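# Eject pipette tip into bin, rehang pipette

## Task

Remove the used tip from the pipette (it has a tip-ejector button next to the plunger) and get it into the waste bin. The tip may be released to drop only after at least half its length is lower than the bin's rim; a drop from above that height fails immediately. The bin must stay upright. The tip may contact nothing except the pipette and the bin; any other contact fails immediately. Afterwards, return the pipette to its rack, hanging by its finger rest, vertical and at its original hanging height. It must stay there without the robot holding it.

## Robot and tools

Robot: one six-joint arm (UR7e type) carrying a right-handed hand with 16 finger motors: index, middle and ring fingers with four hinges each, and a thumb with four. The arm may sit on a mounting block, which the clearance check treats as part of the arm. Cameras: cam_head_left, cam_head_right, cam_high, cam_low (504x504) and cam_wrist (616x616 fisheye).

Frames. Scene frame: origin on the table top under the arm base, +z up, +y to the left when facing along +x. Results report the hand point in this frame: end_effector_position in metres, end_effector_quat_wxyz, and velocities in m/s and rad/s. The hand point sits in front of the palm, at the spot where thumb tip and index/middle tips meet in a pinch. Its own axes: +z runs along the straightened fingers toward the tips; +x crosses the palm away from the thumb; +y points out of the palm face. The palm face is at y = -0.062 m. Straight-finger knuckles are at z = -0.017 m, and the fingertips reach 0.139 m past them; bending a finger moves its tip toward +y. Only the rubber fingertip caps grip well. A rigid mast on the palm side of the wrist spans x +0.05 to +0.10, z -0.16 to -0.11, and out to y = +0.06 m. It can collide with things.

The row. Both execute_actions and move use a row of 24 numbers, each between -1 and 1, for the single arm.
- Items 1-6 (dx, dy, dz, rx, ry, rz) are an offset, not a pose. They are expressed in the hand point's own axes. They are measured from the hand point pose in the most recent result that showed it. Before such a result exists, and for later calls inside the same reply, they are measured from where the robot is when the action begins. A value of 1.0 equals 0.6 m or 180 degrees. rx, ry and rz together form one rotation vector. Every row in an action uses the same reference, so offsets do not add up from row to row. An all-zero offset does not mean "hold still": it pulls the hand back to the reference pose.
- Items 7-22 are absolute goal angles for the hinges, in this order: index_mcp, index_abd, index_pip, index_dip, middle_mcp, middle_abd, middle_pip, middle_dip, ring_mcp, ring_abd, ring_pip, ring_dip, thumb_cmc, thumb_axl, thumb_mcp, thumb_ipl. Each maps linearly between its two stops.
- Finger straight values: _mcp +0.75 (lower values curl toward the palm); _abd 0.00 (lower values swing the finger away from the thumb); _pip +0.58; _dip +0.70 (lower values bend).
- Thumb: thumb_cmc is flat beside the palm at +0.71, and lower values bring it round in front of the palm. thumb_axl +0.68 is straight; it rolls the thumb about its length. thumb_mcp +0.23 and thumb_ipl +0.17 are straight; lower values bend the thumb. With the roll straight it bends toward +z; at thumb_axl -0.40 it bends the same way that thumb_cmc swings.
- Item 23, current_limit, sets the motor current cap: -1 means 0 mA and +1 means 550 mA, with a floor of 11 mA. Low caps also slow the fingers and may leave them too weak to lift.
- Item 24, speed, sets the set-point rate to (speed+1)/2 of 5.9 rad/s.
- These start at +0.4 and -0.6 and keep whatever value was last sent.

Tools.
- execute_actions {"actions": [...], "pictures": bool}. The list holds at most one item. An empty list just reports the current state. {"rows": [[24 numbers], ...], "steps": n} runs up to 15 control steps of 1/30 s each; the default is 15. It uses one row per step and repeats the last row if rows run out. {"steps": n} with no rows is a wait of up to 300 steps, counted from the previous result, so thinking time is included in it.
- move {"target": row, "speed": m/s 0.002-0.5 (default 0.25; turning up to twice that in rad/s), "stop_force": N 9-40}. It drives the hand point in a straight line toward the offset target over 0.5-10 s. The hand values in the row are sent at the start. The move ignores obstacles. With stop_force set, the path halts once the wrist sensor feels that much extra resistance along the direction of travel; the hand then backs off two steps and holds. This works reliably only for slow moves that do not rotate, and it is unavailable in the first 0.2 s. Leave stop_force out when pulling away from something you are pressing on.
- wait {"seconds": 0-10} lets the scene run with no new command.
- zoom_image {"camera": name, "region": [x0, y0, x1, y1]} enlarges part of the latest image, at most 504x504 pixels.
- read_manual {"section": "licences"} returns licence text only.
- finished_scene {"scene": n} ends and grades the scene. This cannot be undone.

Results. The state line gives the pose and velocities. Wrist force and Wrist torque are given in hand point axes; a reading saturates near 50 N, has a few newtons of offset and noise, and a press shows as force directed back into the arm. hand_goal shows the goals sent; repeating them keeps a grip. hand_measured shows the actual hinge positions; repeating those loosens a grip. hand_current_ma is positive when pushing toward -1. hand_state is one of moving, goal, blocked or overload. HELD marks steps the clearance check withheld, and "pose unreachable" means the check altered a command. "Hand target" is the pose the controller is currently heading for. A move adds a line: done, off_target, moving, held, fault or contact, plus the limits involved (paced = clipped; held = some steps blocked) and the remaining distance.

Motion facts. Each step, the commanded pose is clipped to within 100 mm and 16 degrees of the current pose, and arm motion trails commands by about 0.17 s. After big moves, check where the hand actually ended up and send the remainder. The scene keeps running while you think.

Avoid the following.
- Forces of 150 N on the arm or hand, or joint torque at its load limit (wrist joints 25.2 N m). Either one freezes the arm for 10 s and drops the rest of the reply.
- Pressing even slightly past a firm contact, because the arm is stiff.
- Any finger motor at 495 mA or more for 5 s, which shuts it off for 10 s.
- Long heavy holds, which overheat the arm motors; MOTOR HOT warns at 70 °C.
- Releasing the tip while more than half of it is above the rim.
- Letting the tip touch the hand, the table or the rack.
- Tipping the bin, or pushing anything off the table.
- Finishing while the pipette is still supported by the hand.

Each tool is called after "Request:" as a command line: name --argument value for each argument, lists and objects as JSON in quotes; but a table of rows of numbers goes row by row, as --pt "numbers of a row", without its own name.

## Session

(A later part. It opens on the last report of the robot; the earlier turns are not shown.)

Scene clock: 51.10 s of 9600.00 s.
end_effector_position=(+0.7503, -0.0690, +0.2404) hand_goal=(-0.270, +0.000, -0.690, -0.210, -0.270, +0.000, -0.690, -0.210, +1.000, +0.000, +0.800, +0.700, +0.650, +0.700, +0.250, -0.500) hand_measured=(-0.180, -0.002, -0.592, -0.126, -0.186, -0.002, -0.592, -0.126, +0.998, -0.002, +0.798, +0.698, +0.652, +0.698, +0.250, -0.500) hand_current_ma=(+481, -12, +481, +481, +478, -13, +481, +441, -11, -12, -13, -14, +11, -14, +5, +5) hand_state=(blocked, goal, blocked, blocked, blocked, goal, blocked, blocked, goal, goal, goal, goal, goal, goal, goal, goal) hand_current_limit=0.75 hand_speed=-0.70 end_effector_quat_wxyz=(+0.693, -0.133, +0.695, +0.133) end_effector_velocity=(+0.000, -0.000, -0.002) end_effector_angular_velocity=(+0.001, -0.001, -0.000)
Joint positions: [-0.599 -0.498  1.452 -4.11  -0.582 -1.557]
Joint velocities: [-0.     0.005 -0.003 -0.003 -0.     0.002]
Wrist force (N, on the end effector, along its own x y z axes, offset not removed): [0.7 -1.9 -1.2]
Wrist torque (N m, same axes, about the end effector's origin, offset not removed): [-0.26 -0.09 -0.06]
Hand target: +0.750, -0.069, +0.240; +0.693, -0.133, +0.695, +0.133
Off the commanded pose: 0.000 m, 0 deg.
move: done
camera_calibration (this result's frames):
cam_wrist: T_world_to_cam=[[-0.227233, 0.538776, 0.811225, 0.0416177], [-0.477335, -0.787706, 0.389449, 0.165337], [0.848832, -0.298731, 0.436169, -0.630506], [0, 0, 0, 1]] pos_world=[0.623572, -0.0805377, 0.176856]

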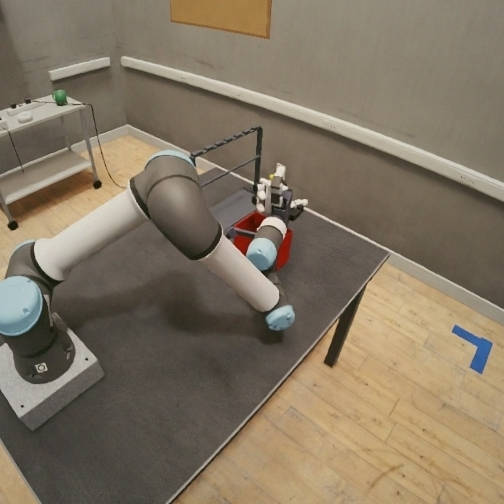

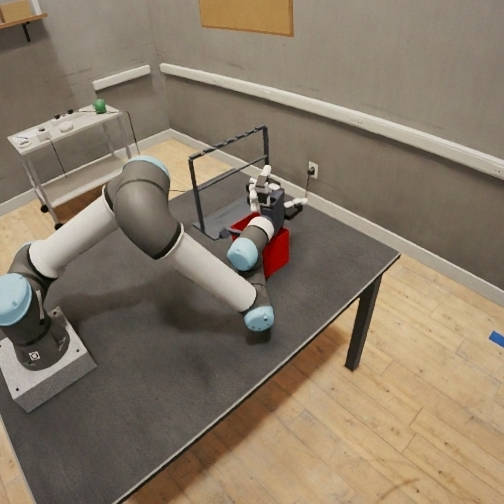

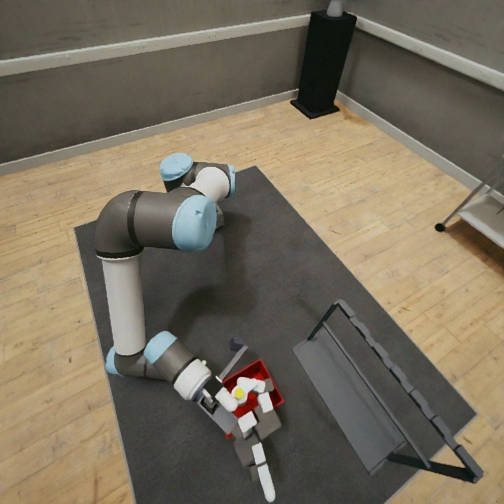

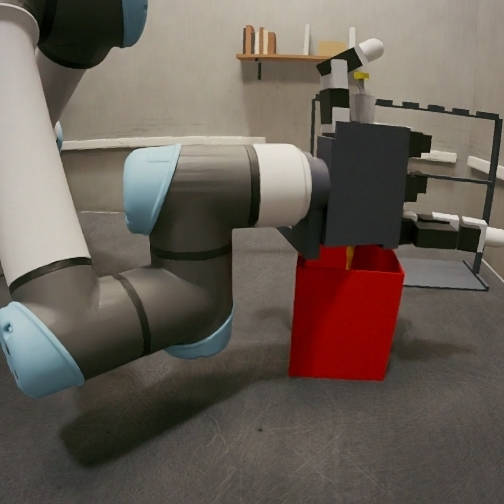

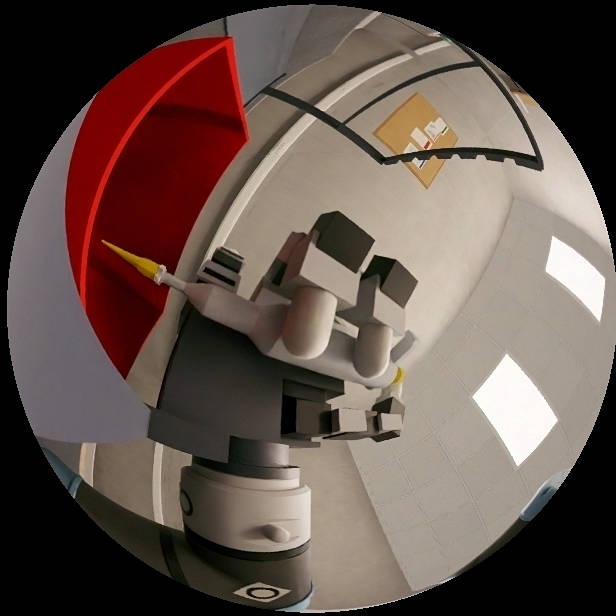

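Request:
move --target '[0,0,0,0,0,0,-0.27,0,-0.69,-0.21,-0.27,0,-0.69,-0.21,1,0,0.8,0.7,0.65,0.7,-0.07,-0.5,0.75,-0.85]'

Request:
move --target '[0,0,0,0,0,0,-0.27,0,-0.69,-0.21,-0.27,0,-0.69,-0.21,1,0,0.8,0.7,0.65,0.7,-0.3,-0.4,0.75,-0.88]'

Scene clock: 55.23 s of 9600.00 s.
end_effector_position=(+0.7503, -0.0690, +0.2404) hand_goal=(-0.270, +0.000, -0.690, -0.210, -0.270, +0.000, -0.690, -0.210, +1.000, +0.000, +0.800, +0.700, +0.650, +0.700, -0.070, -0.500) hand_measured=(-0.180, -0.002, -0.592, -0.126, -0.186, -0.002, -0.592, -0.126, +0.998, -0.002, +0.798, +0.698, +0.652, +0.698, -0.072, -0.500) hand_current_ma=(+481, -12, +481, +481, +477, -13, +481, +441, -12, -12, -13, -14, +11, -14, -9, +3) hand_state=(blocked, goal, blocked, blocked, blocked, goal, blocked, blocked, goal, goal, goal, goal, goal, goal, goal, goal) hand_current_limit=0.75 hand_speed=-0.85 end_effector_quat_wxyz=(+0.693, -0.133, +0.695, +0.133) end_effector_velocity=(+0.000, -0.000, +0.000) end_effector_angular_velocity=(-0.000, -0.001, -0.000)
Joint positions: [-0.599 -0.498  1.452 -4.11  -0.582 -1.557]
Joint velocities: [-0.     0.    -0.001 -0.001  0.     0.   ]
Wrist force (N, on the end effector, along its own x y z axes, offset not removed): [1.6 -1.7 -1.8]
Wrist torque (N m, same axes, about the end effector's origin, offset not removed): [-0.18 -0.15 0.07]
Hand target: +0.750, -0.069, +0.240; +0.693, -0.133, +0.695, +0.133
Off the commanded pose: 0.000 m, 0 deg.
move: done
camera_calibration (this result's frames):
cam_wrist: T_world_to_cam=[[-0.227234, 0.538774, 0.811226, 0.0416169], [-0.477332, -0.787708, 0.389449, 0.165338], [0.848834, -0.298728, 0.436168, -0.630506], [0, 0, 0, 1]] pos_world=[0.623572, -0.0805337, 0.176855]

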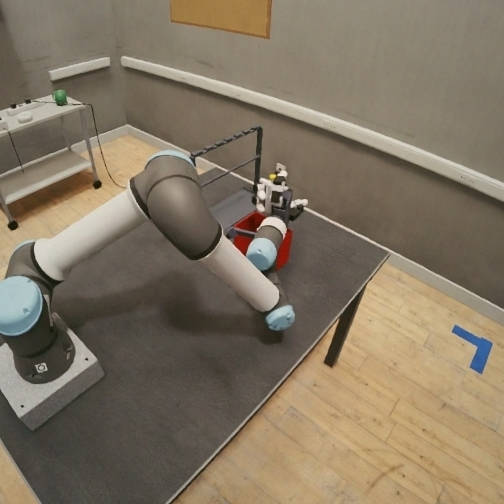

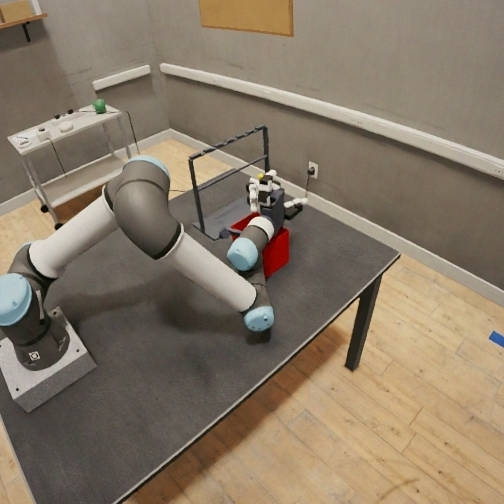

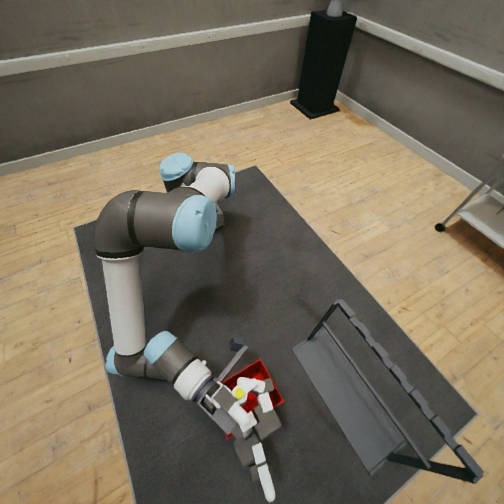

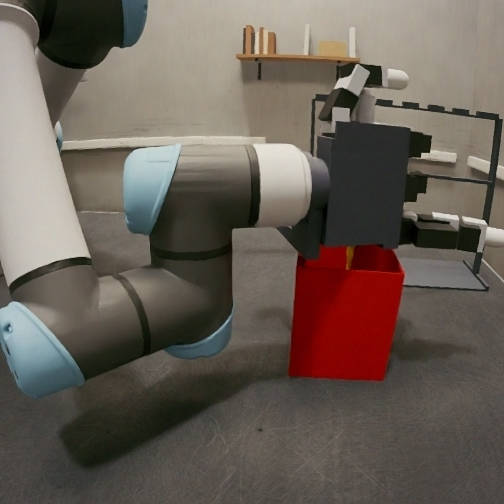

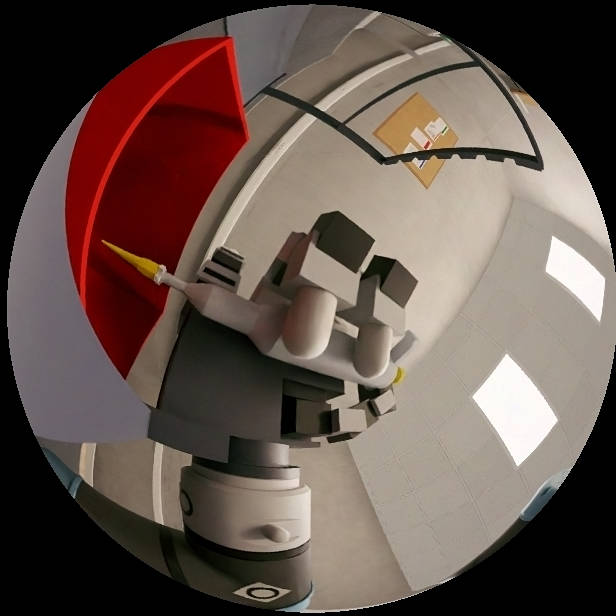

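Scene clock: 56.43 s of 9600.00 s.
end_effector_position=(+0.7503, -0.0690, +0.2404) hand_goal=(-0.270, +0.000, -0.690, -0.210, -0.270, +0.000, -0.690, -0.210, +1.000, +0.000, +0.800, +0.700, +0.650, +0.700, -0.300, -0.400) hand_measured=(-0.180, -0.002, -0.592, -0.128, -0.190, -0.002, -0.590, -0.126, +0.998, -0.002, +0.798, +0.698, +0.654, +0.696, -0.242, -0.398) hand_current_ma=(+481, -9, +481, +479, +454, -10, +481, +441, -11, -12, -13, -14, +27, -31, +444, +12) hand_state=(blocked, goal, blocked, blocked, blocked, goal, blocked, blocked, goal, goal, goal, goal, goal, goal, blocked, goal) hand_current_limit=0.75 hand_speed=-0.88 end_effector_quat_wxyz=(+0.693, -0.133, +0.695, +0.133) end_effector_velocity=(-0.000, -0.000, -0.000) end_effector_angular_velocity=(+0.001, +0.001, -0.000)
Joint positions: [-0.599 -0.498  1.452 -4.11  -0.582 -1.557]
Joint velocities: [-0.001  0.     0.    -0.     0.     0.001]
Wrist force (N, on the end effector, along its own x y z axes, offset not removed): [0.3 -1.0 -2.2]
Wrist torque (N m, same axes, about the end effector's origin, offset not removed): [0.05 0.05 -0.09]
Hand target: +0.750, -0.069, +0.240; +0.693, -0.133, +0.695, +0.133
Off the commanded pose: 0.000 m, 0 deg.
move: done
camera_calibration (this result's frames):
cam_wrist: T_world_to_cam=[[-0.227234, 0.538774, 0.811226, 0.0416162], [-0.477332, -0.787708, 0.389449, 0.165338], [0.848834, -0.298728, 0.436168, -0.630506], [0, 0, 0, 1]] pos_world=[0.623573, -0.0805337, 0.176856]

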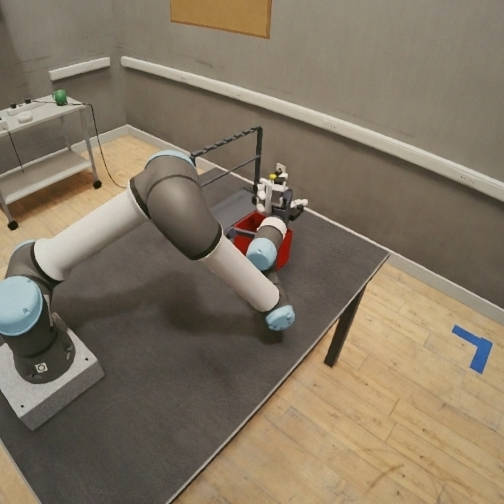

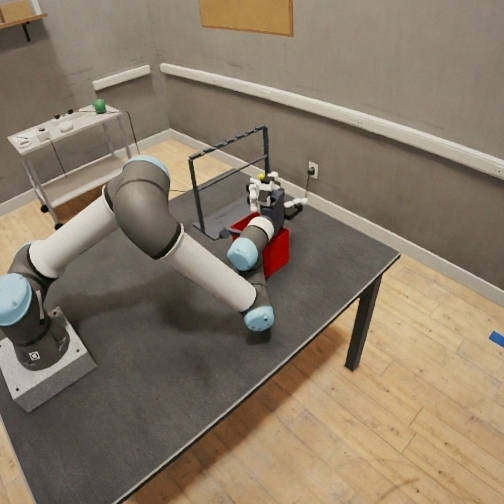

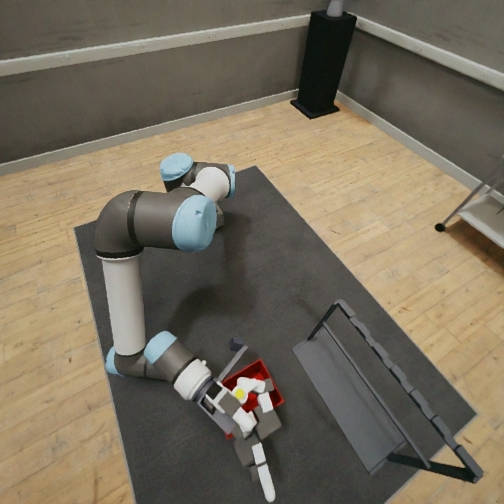

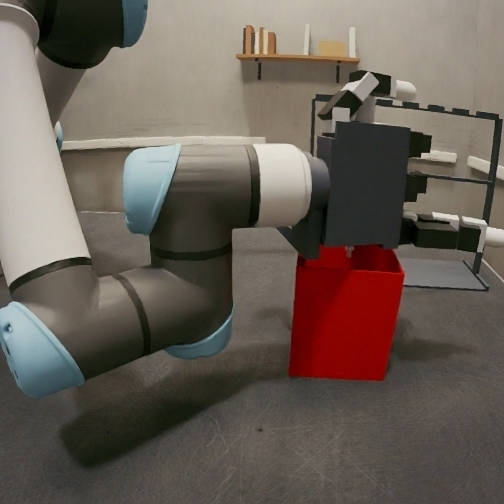

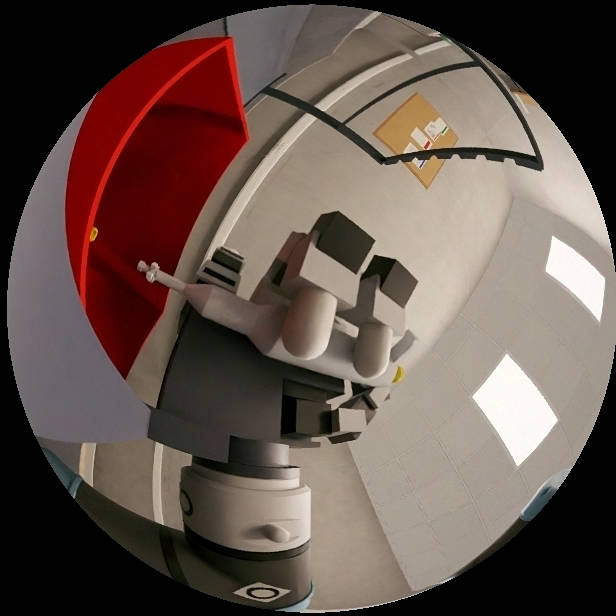

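Ejected. Return.

Request:
move --target '[-0.083,0,0,0,0,0,-0.27,0,-0.69,-0.21,-0.27,0,-0.69,-0.21,1,0,0.8,0.7,0.714,0.678,0.4,0.168,0.75,-0.7]' --speed 0.06

Request:
move --target '[0.05,0.2787,0.1113,0,0,0,-0.27,0,-0.69,-0.21,-0.27,0,-0.69,-0.21,1,0,0.8,0.7,0.714,0.678,0.4,0.168,0.75,-0.7]' --speed 0.1

Request:
move --target '[0,0.1,0.04,0,0,0,-0.27,0,-0.69,-0.21,-0.27,0,-0.69,-0.21,1,0,0.8,0.7,0.714,0.678,0.4,0.168,0.75,-0.7]' --speed 0.025

Request:
zoom_image --camera "cam_high" --region '[280,270,420,390]'

Scene clock: 62.93 s of 9600.00 s.
end_effector_position=(+0.7505, -0.0691, +0.2902) hand_goal=(-0.270, +0.000, -0.690, -0.210, -0.270, +0.000, -0.690, -0.210, +1.000, +0.000, +0.800, +0.700, +0.714, +0.678, +0.400, +0.168) hand_measured=(-0.180, -0.002, -0.592, -0.128, -0.190, -0.002, -0.590, -0.126, +0.998, -0.002, +0.798, +0.698, +0.712, +0.676, +0.400, +0.166) hand_current_ma=(+481, -9, +481, +479, +454, -10, +481, +441, -11, -12, -13, -14, -12, -13, -4, -12) hand_state=(blocked, goal, blocked, blocked, blocked, goal, blocked, blocked, goal, goal, goal, goal, goal, goal, goal, goal) hand_current_limit=0.75 hand_speed=-0.70 end_effector_quat_wxyz=(+0.693, -0.133, +0.695, +0.133) end_effector_velocity=(+0.000, +0.000, +0.000) end_effector_angular_velocity=(-0.000, +0.000, +0.000)
Joint positions: [-0.6   -0.592  1.48  -4.044 -0.581 -1.557]
Joint velocities: [ 0.    -0.     0.     0.001 -0.    -0.   ]
Wrist force (N, on the end effector, along its own x y z axes, offset not removed): [2.0 -2.1 0.7]
Wrist torque (N m, same axes, about the end effector's origin, offset not removed): [-0.42 -0.37 0.02]
Hand target: +0.751, -0.069, +0.290; +0.693, -0.133, +0.695, +0.133
Off the commanded pose: 0.000 m, 0 deg.
After step 90, 2.00 s passed at rest.
move: done
camera_calibration (this result's frames):
cam_wrist: T_world_to_cam=[[-0.227233, 0.538769, 0.811229, 0.00129552], [-0.477331, -0.787711, 0.389445, 0.146006], [0.848835, -0.29873, 0.436165, -0.652442], [0, 0, 0, 1]] pos_world=[0.623803, -0.0805915, 0.22666]

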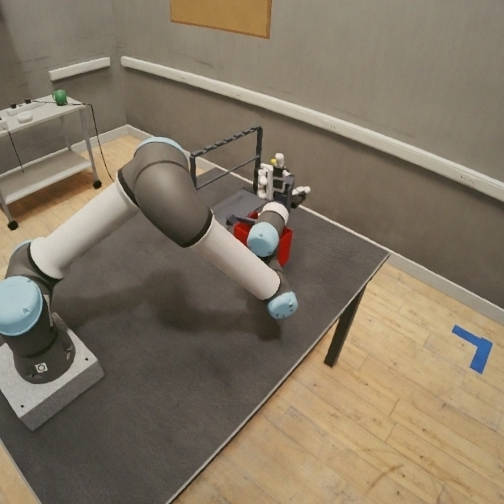

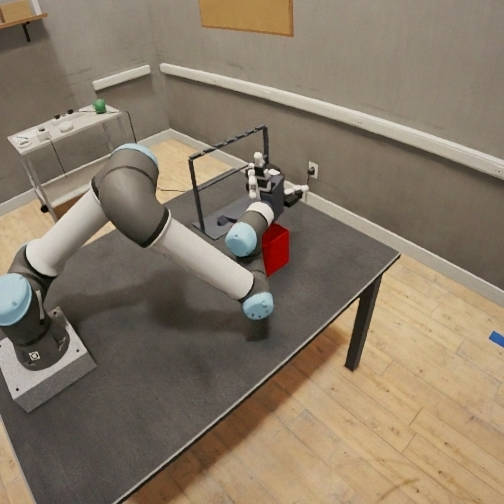

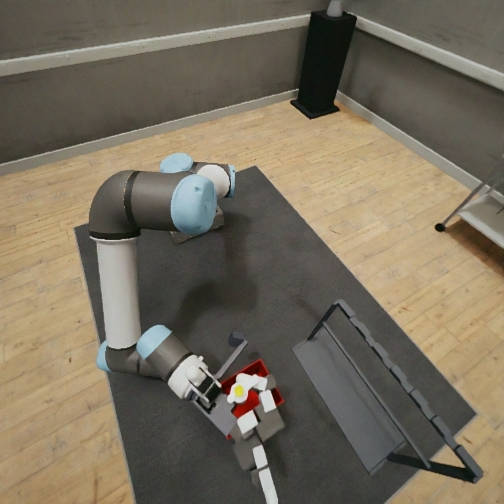

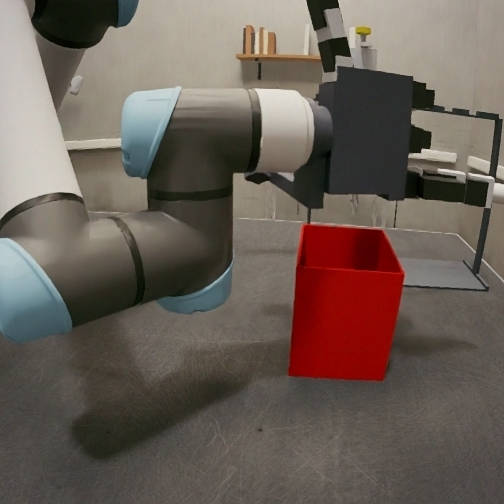

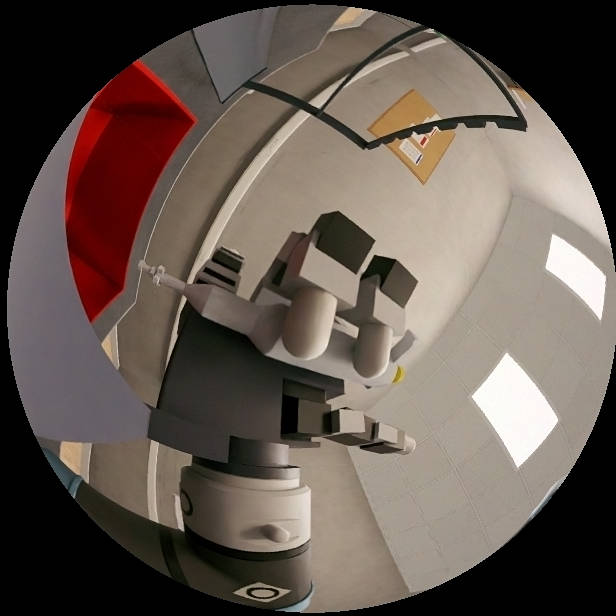

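Scene clock: 65.23 s of 9600.00 s.
end_effector_position=(+0.7503, +0.1108, +0.2605) hand_goal=(-0.270, +0.000, -0.690, -0.210, -0.270, +0.000, -0.690, -0.210, +1.000, +0.000, +0.800, +0.700, +0.714, +0.678, +0.400, +0.168) hand_measured=(-0.180, -0.002, -0.592, -0.128, -0.190, -0.002, -0.590, -0.126, +0.998, -0.002, +0.798, +0.698, +0.712, +0.676, +0.400, +0.166) hand_current_ma=(+481, -9, +481, +479, +454, -10, +481, +441, -10, -12, -13, -14, -9, -13, -3, -12) hand_state=(blocked, goal, blocked, blocked, blocked, goal, blocked, blocked, goal, goal, goal, goal, goal, goal, goal, goal) hand_current_limit=0.75 hand_speed=-0.70 end_effector_quat_wxyz=(+0.694, -0.133, +0.695, +0.133) end_effector_velocity=(+0.000, +0.002, -0.001) end_effector_angular_velocity=(-0.000, -0.000, -0.001)
Joint positions: [-0.32  -0.599  1.623 -4.177 -0.86  -1.561]
Joint velocities: [ 0.004  0.001 -0.    -0.001 -0.005 -0.   ]
Wrist force (N, on the end effector, along its own x y z axes, offset not removed): [-1.3 -3.0 -4.3]
Wrist torque (N m, same axes, about the end effector's origin, offset not removed): [-0.08 0.22 -0.36]
Hand target: +0.750, +0.111, +0.261; +0.694, -0.133, +0.695, +0.133
Off the commanded pose: 0.001 m, 0 deg.
move: done
camera_calibration (this result's frames):
cam_wrist: T_world_to_cam=[[-0.227375, 0.538415, 0.811425, -0.0714963], [-0.477381, -0.787887, 0.389026, 0.299339], [0.848769, -0.298904, 0.436175, -0.585487], [0, 0, 0, 1]] pos_world=[0.623585, 0.0993354, 0.196938]

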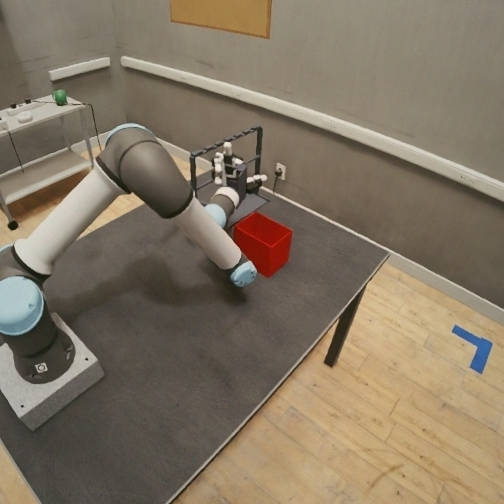

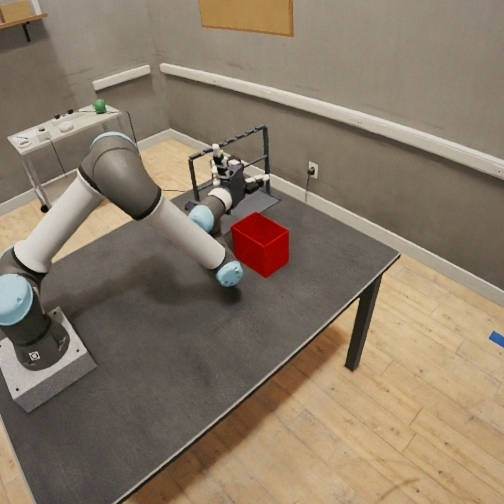

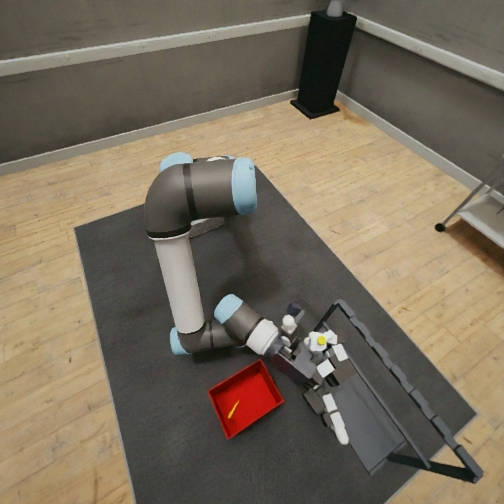

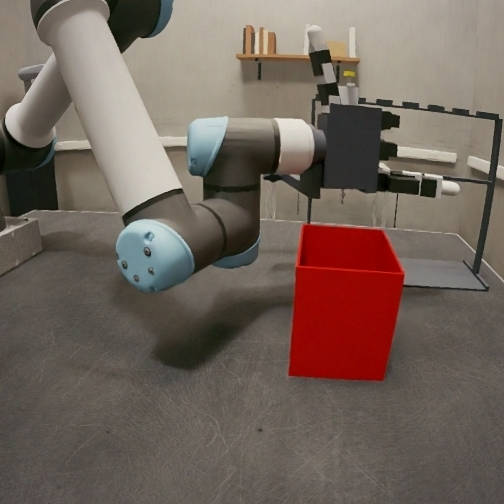

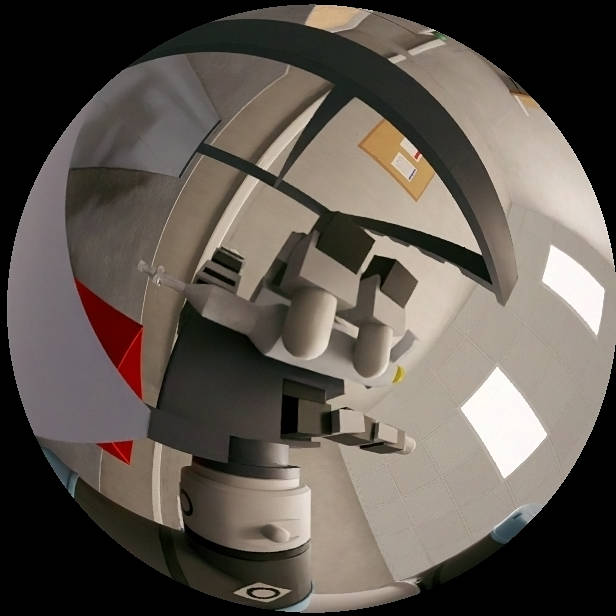

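Scene clock: 68.13 s of 9600.00 s.
end_effector_position=(+0.7502, +0.1752, +0.2606) hand_goal=(-0.270, +0.000, -0.690, -0.210, -0.270, +0.000, -0.690, -0.210, +1.000, +0.000, +0.800, +0.700, +0.714, +0.678, +0.400, +0.168) hand_measured=(-0.180, -0.002, -0.592, -0.128, -0.190, -0.002, -0.590, -0.126, +0.998, -0.002, +0.798, +0.698, +0.712, +0.676, +0.400, +0.166) hand_current_ma=(+481, -9, +481, +479, +454, -10, +481, +441, -10, -12, -13, -14, -9, -13, -3, -12) hand_state=(blocked, goal, blocked, blocked, blocked, goal, blocked, blocked, goal, goal, goal, goal, goal, goal, goal, goal) hand_current_limit=0.75 hand_speed=-0.70 end_effector_quat_wxyz=(+0.694, -0.133, +0.695, +0.133) end_effector_velocity=(+0.000, +0.002, +0.001) end_effector_angular_velocity=(+0.000, -0.002, -0.000)
Joint positions: [-0.208 -0.603  1.633 -4.181 -0.972 -1.562]
Joint velocities: [ 0.004 -0.    -0.002 -0.    -0.004  0.001]
Wrist force (N, on the end effector, along its own x y z axes, offset not removed): [-0.3 -1.7 -1.1]
Wrist torque (N m, same axes, about the end effector's origin, offset not removed): [-0.23 0.11 -0.01]
Hand target: +0.750, +0.175, +0.261; +0.694, -0.133, +0.695, +0.133
Off the commanded pose: 0.000 m, 0 deg.
move: done
camera_calibration (this result's frames):
cam_wrist: T_world_to_cam=[[-0.227271, 0.538227, 0.811578, -0.106337], [-0.477325, -0.787979, 0.388909, 0.350056], [0.848828, -0.298999, 0.435994, -0.566194], [0, 0, 0, 1]] pos_world=[0.623525, 0.163778, 0.197019]

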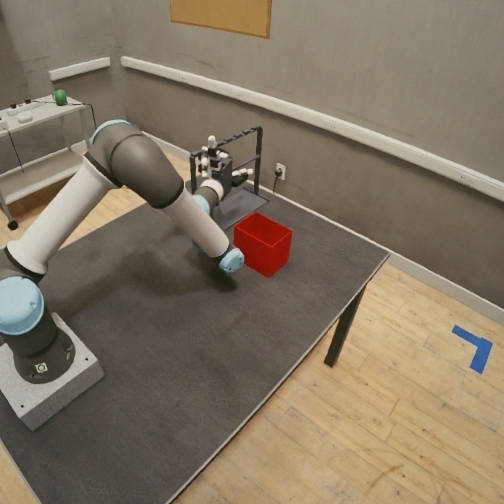

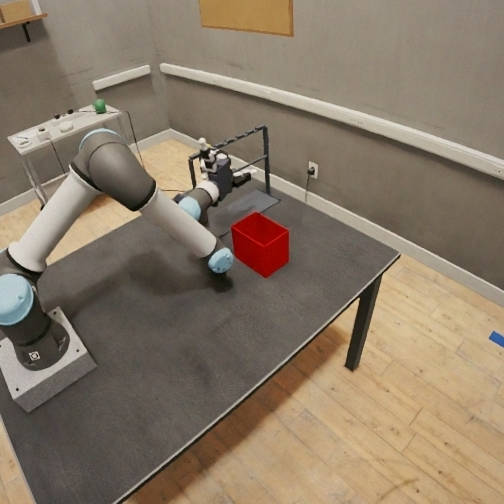

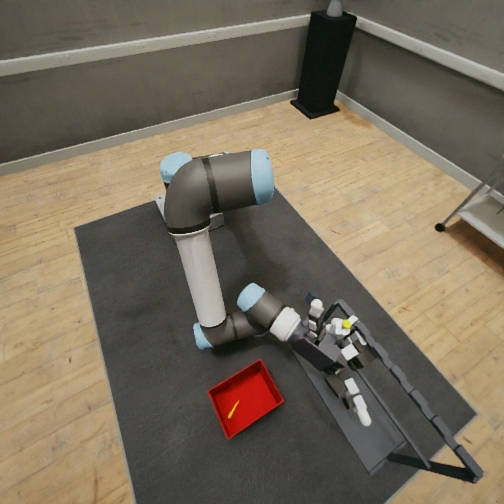

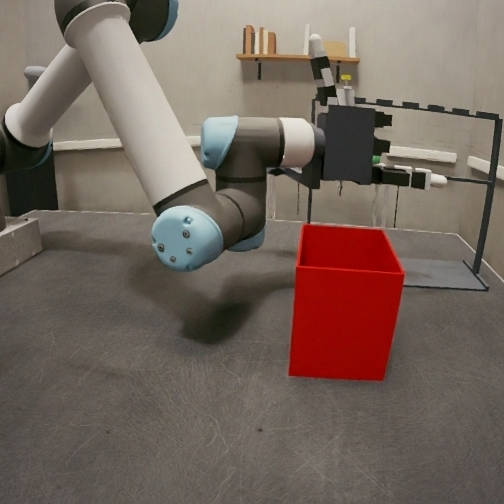

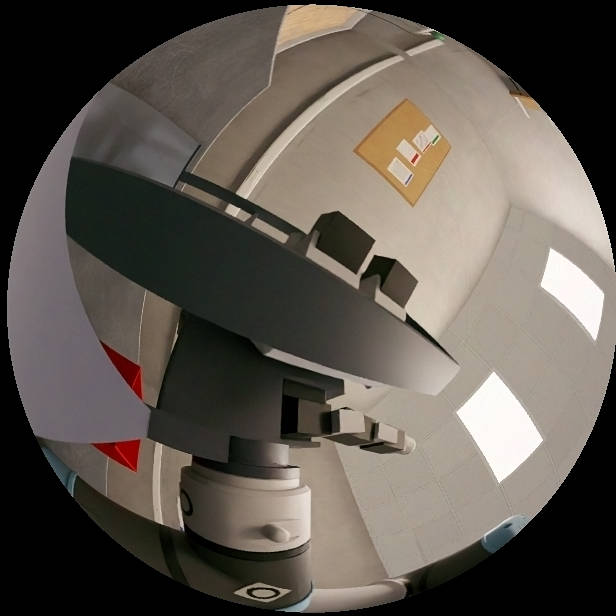

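Region (280, 270, 420, 390) of cam_high's 504x504 image, scaled by 3.600, with more detail than that image has; it fills the top 432 rows of this view, and the rest is white.

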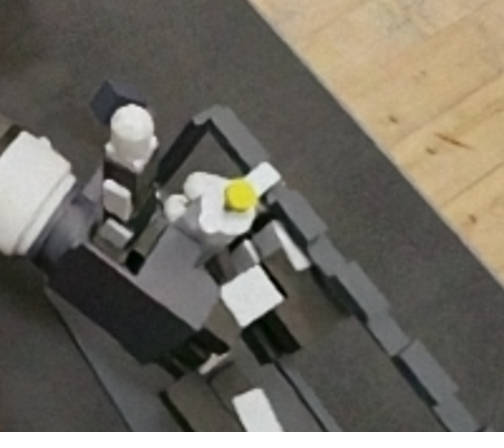

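Request:
move --target '[0,0.0245,0.009,0,0,0,-0.27,0,-0.69,-0.21,-0.27,0,-0.69,-0.21,1,0,0.8,0.7,0.714,0.678,0.4,0.168,0.75,-0.7]' --speed 0.008 --stop_force 10

Request:
move --target '[0.018,0,0,0,0,0,-0.27,0,-0.69,-0.21,-0.27,0,-0.69,-0.21,1,0,0.8,0.7,0.714,0.678,0.4,0.168,0.75,-0.7]' --speed 0.005 --stop_force 10

Request:
zoom_image --camera "cam_high" --region '[280,270,420,390]'

Scene clock: 73.47 s of 9600.00 s.
end_effector_position=(+0.7498, +0.1907, +0.2606) hand_goal=(-0.270, +0.000, -0.690, -0.210, -0.270, +0.000, -0.690, -0.210, +1.000, +0.000, +0.800, +0.700, +0.714, +0.678, +0.400, +0.168) hand_measured=(-0.180, -0.002, -0.592, -0.128, -0.190, -0.002, -0.590, -0.126, +0.998, -0.002, +0.798, +0.698, +0.712, +0.676, +0.400, +0.166) hand_current_ma=(+481, -9, +481, +479, +454, -10, +481, +441, -10, -12, -13, -14, -9, -13, -3, -12) hand_state=(blocked, goal, blocked, blocked, blocked, goal, blocked, blocked, goal, goal, goal, goal, goal, goal, goal, goal) hand_current_limit=0.75 hand_speed=-0.70 end_effector_quat_wxyz=(+0.693, -0.133, +0.695, +0.133) end_effector_velocity=(+0.000, +0.001, -0.000) end_effector_angular_velocity=(-0.000, +0.002, -0.002)
Joint positions: [-0.181 -0.603  1.633 -4.181 -1.    -1.562]
Joint velocities: [ 0.002  0.     0.     0.002 -0.004 -0.001]
Wrist force (N, on the end effector, along its own x y z axes, offset not removed): [2.1 -1.9 -1.0]
Wrist torque (N m, same axes, about the end effector's origin, offset not removed): [-0.35 -0.28 0.03]
Hand target: +0.750, +0.191, +0.261; +0.694, -0.133, +0.695, +0.133
Off the commanded pose: 0.000 m, 0 deg.
After step 90, 0.17 s passed at rest.
move: done
camera_calibration (this result's frames):
cam_wrist: T_world_to_cam=[[-0.22721, 0.538175, 0.81163, -0.114822], [-0.477291, -0.788006, 0.388896, 0.362014], [0.848863, -0.299023, 0.435909, -0.561176], [0, 0, 0, 1]] pos_world=[0.623059, 0.179259, 0.197029]

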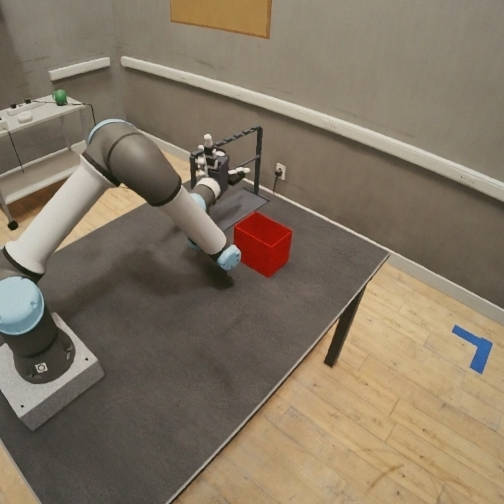

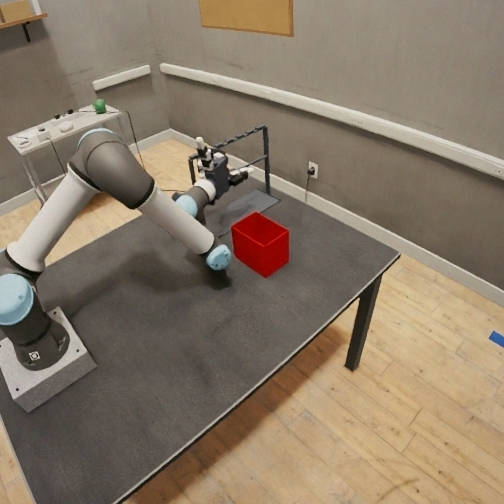

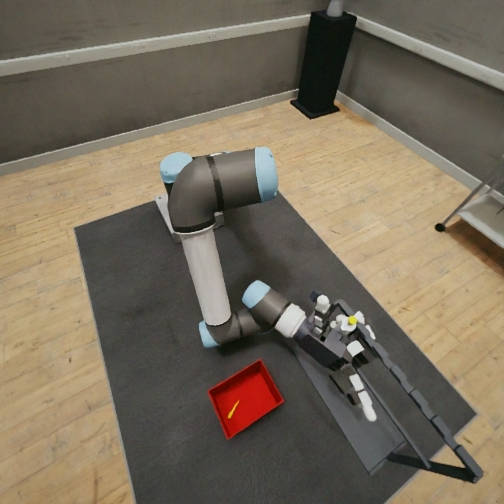

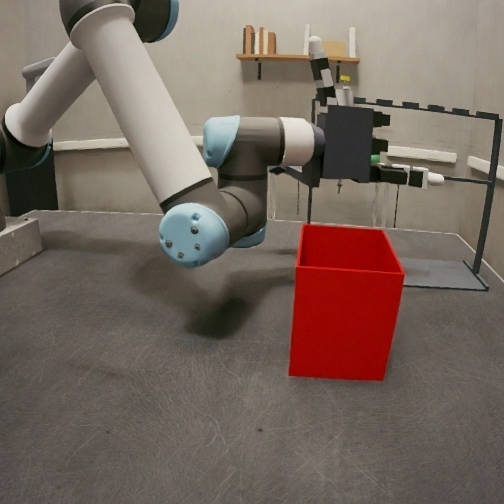

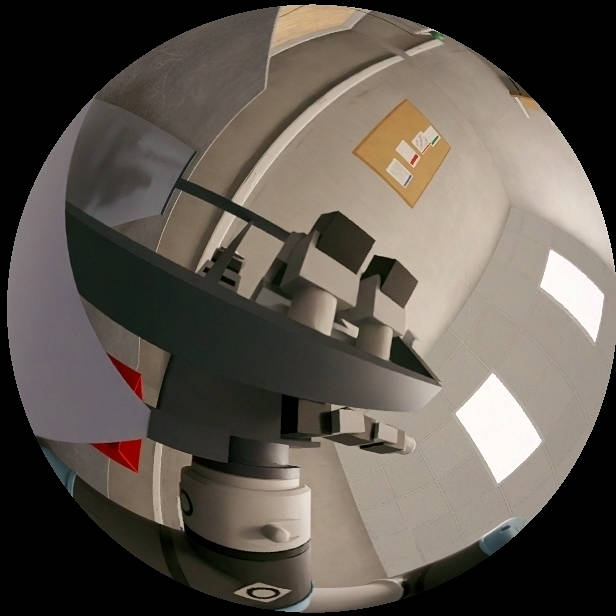

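Scene clock: 75.83 s of 9600.00 s.
end_effector_position=(+0.7497, +0.1907, +0.2499) hand_goal=(-0.270, +0.000, -0.690, -0.210, -0.270, +0.000, -0.690, -0.210, +1.000, +0.000, +0.800, +0.700, +0.714, +0.678, +0.400, +0.168) hand_measured=(-0.180, -0.002, -0.592, -0.128, -0.190, -0.002, -0.590, -0.126, +0.998, -0.002, +0.798, +0.698, +0.712, +0.676, +0.400, +0.166) hand_current_ma=(+481, -9, +481, +479, +454, -10, +481, +441, -10, -12, -13, -14, -9, -13, -3, -12) hand_state=(blocked, goal, blocked, blocked, blocked, goal, blocked, blocked, goal, goal, goal, goal, goal, goal, goal, goal) hand_current_limit=0.75 hand_speed=-0.70 end_effector_quat_wxyz=(+0.693, -0.133, +0.695, +0.133) end_effector_velocity=(+0.000, -0.000, -0.002) end_effector_angular_velocity=(+0.001, +0.003, +0.000)
Joint positions: [-0.181 -0.581  1.626 -4.196 -1.    -1.562]
Joint velocities: [-0.     0.002 -0.     0.001  0.001 -0.   ]
Wrist force (N, on the end effector, along its own x y z axes, offset not removed): [2.7 -2.6 -1.1]
Wrist torque (N m, same axes, about the end effector's origin, offset not removed): [-0.38 -0.24 0.10]
Hand target: +0.750, +0.191, +0.250; +0.693, -0.133, +0.695, +0.133
Off the commanded pose: 0.000 m, 0 deg.
move: done
camera_calibration (this result's frames):
cam_wrist: T_world_to_cam=[[-0.227169, 0.538195, 0.811628, -0.106168], [-0.477344, -0.787971, 0.388902, 0.366153], [0.848844, -0.299079, 0.435907, -0.556467], [0, 0, 0, 1]] pos_world=[0.623017, 0.179229, 0.186339]

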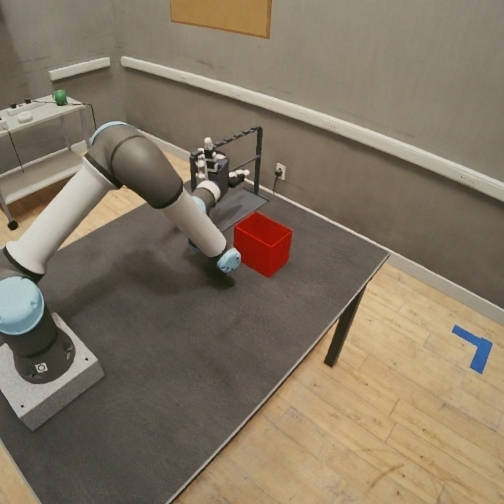

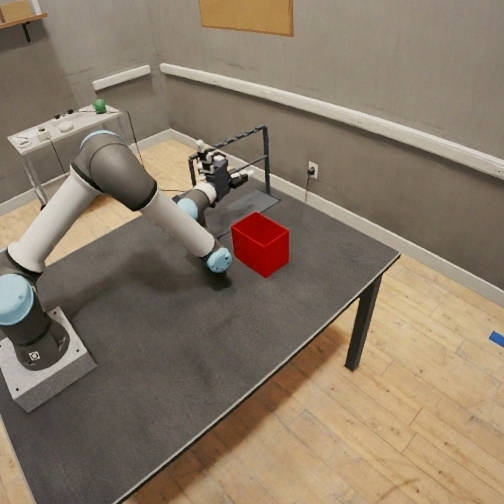

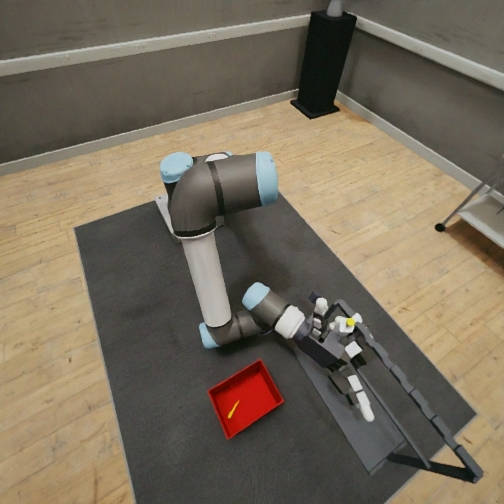

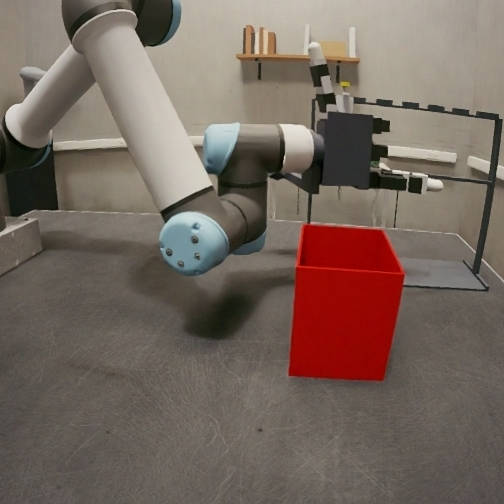

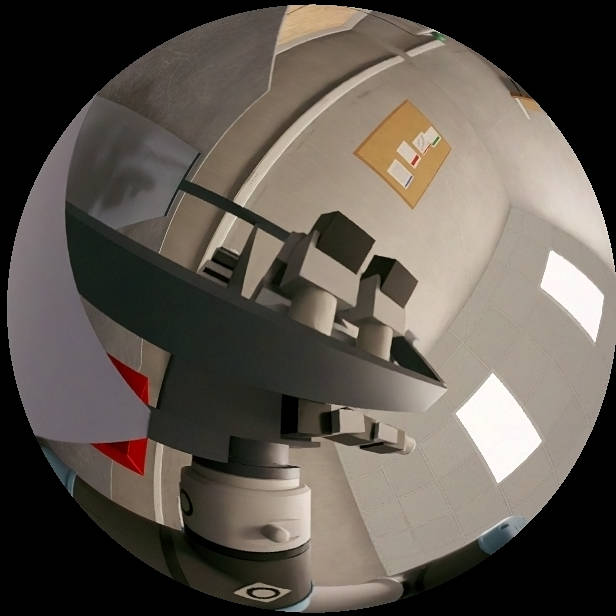

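Region (280, 270, 420, 390) of cam_high's 504x504 image, scaled by 3.600, with more detail than that image has; it fills the top 432 rows of this view, and the rest is white.

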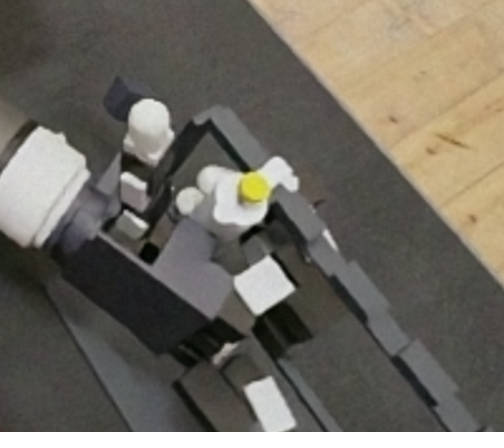

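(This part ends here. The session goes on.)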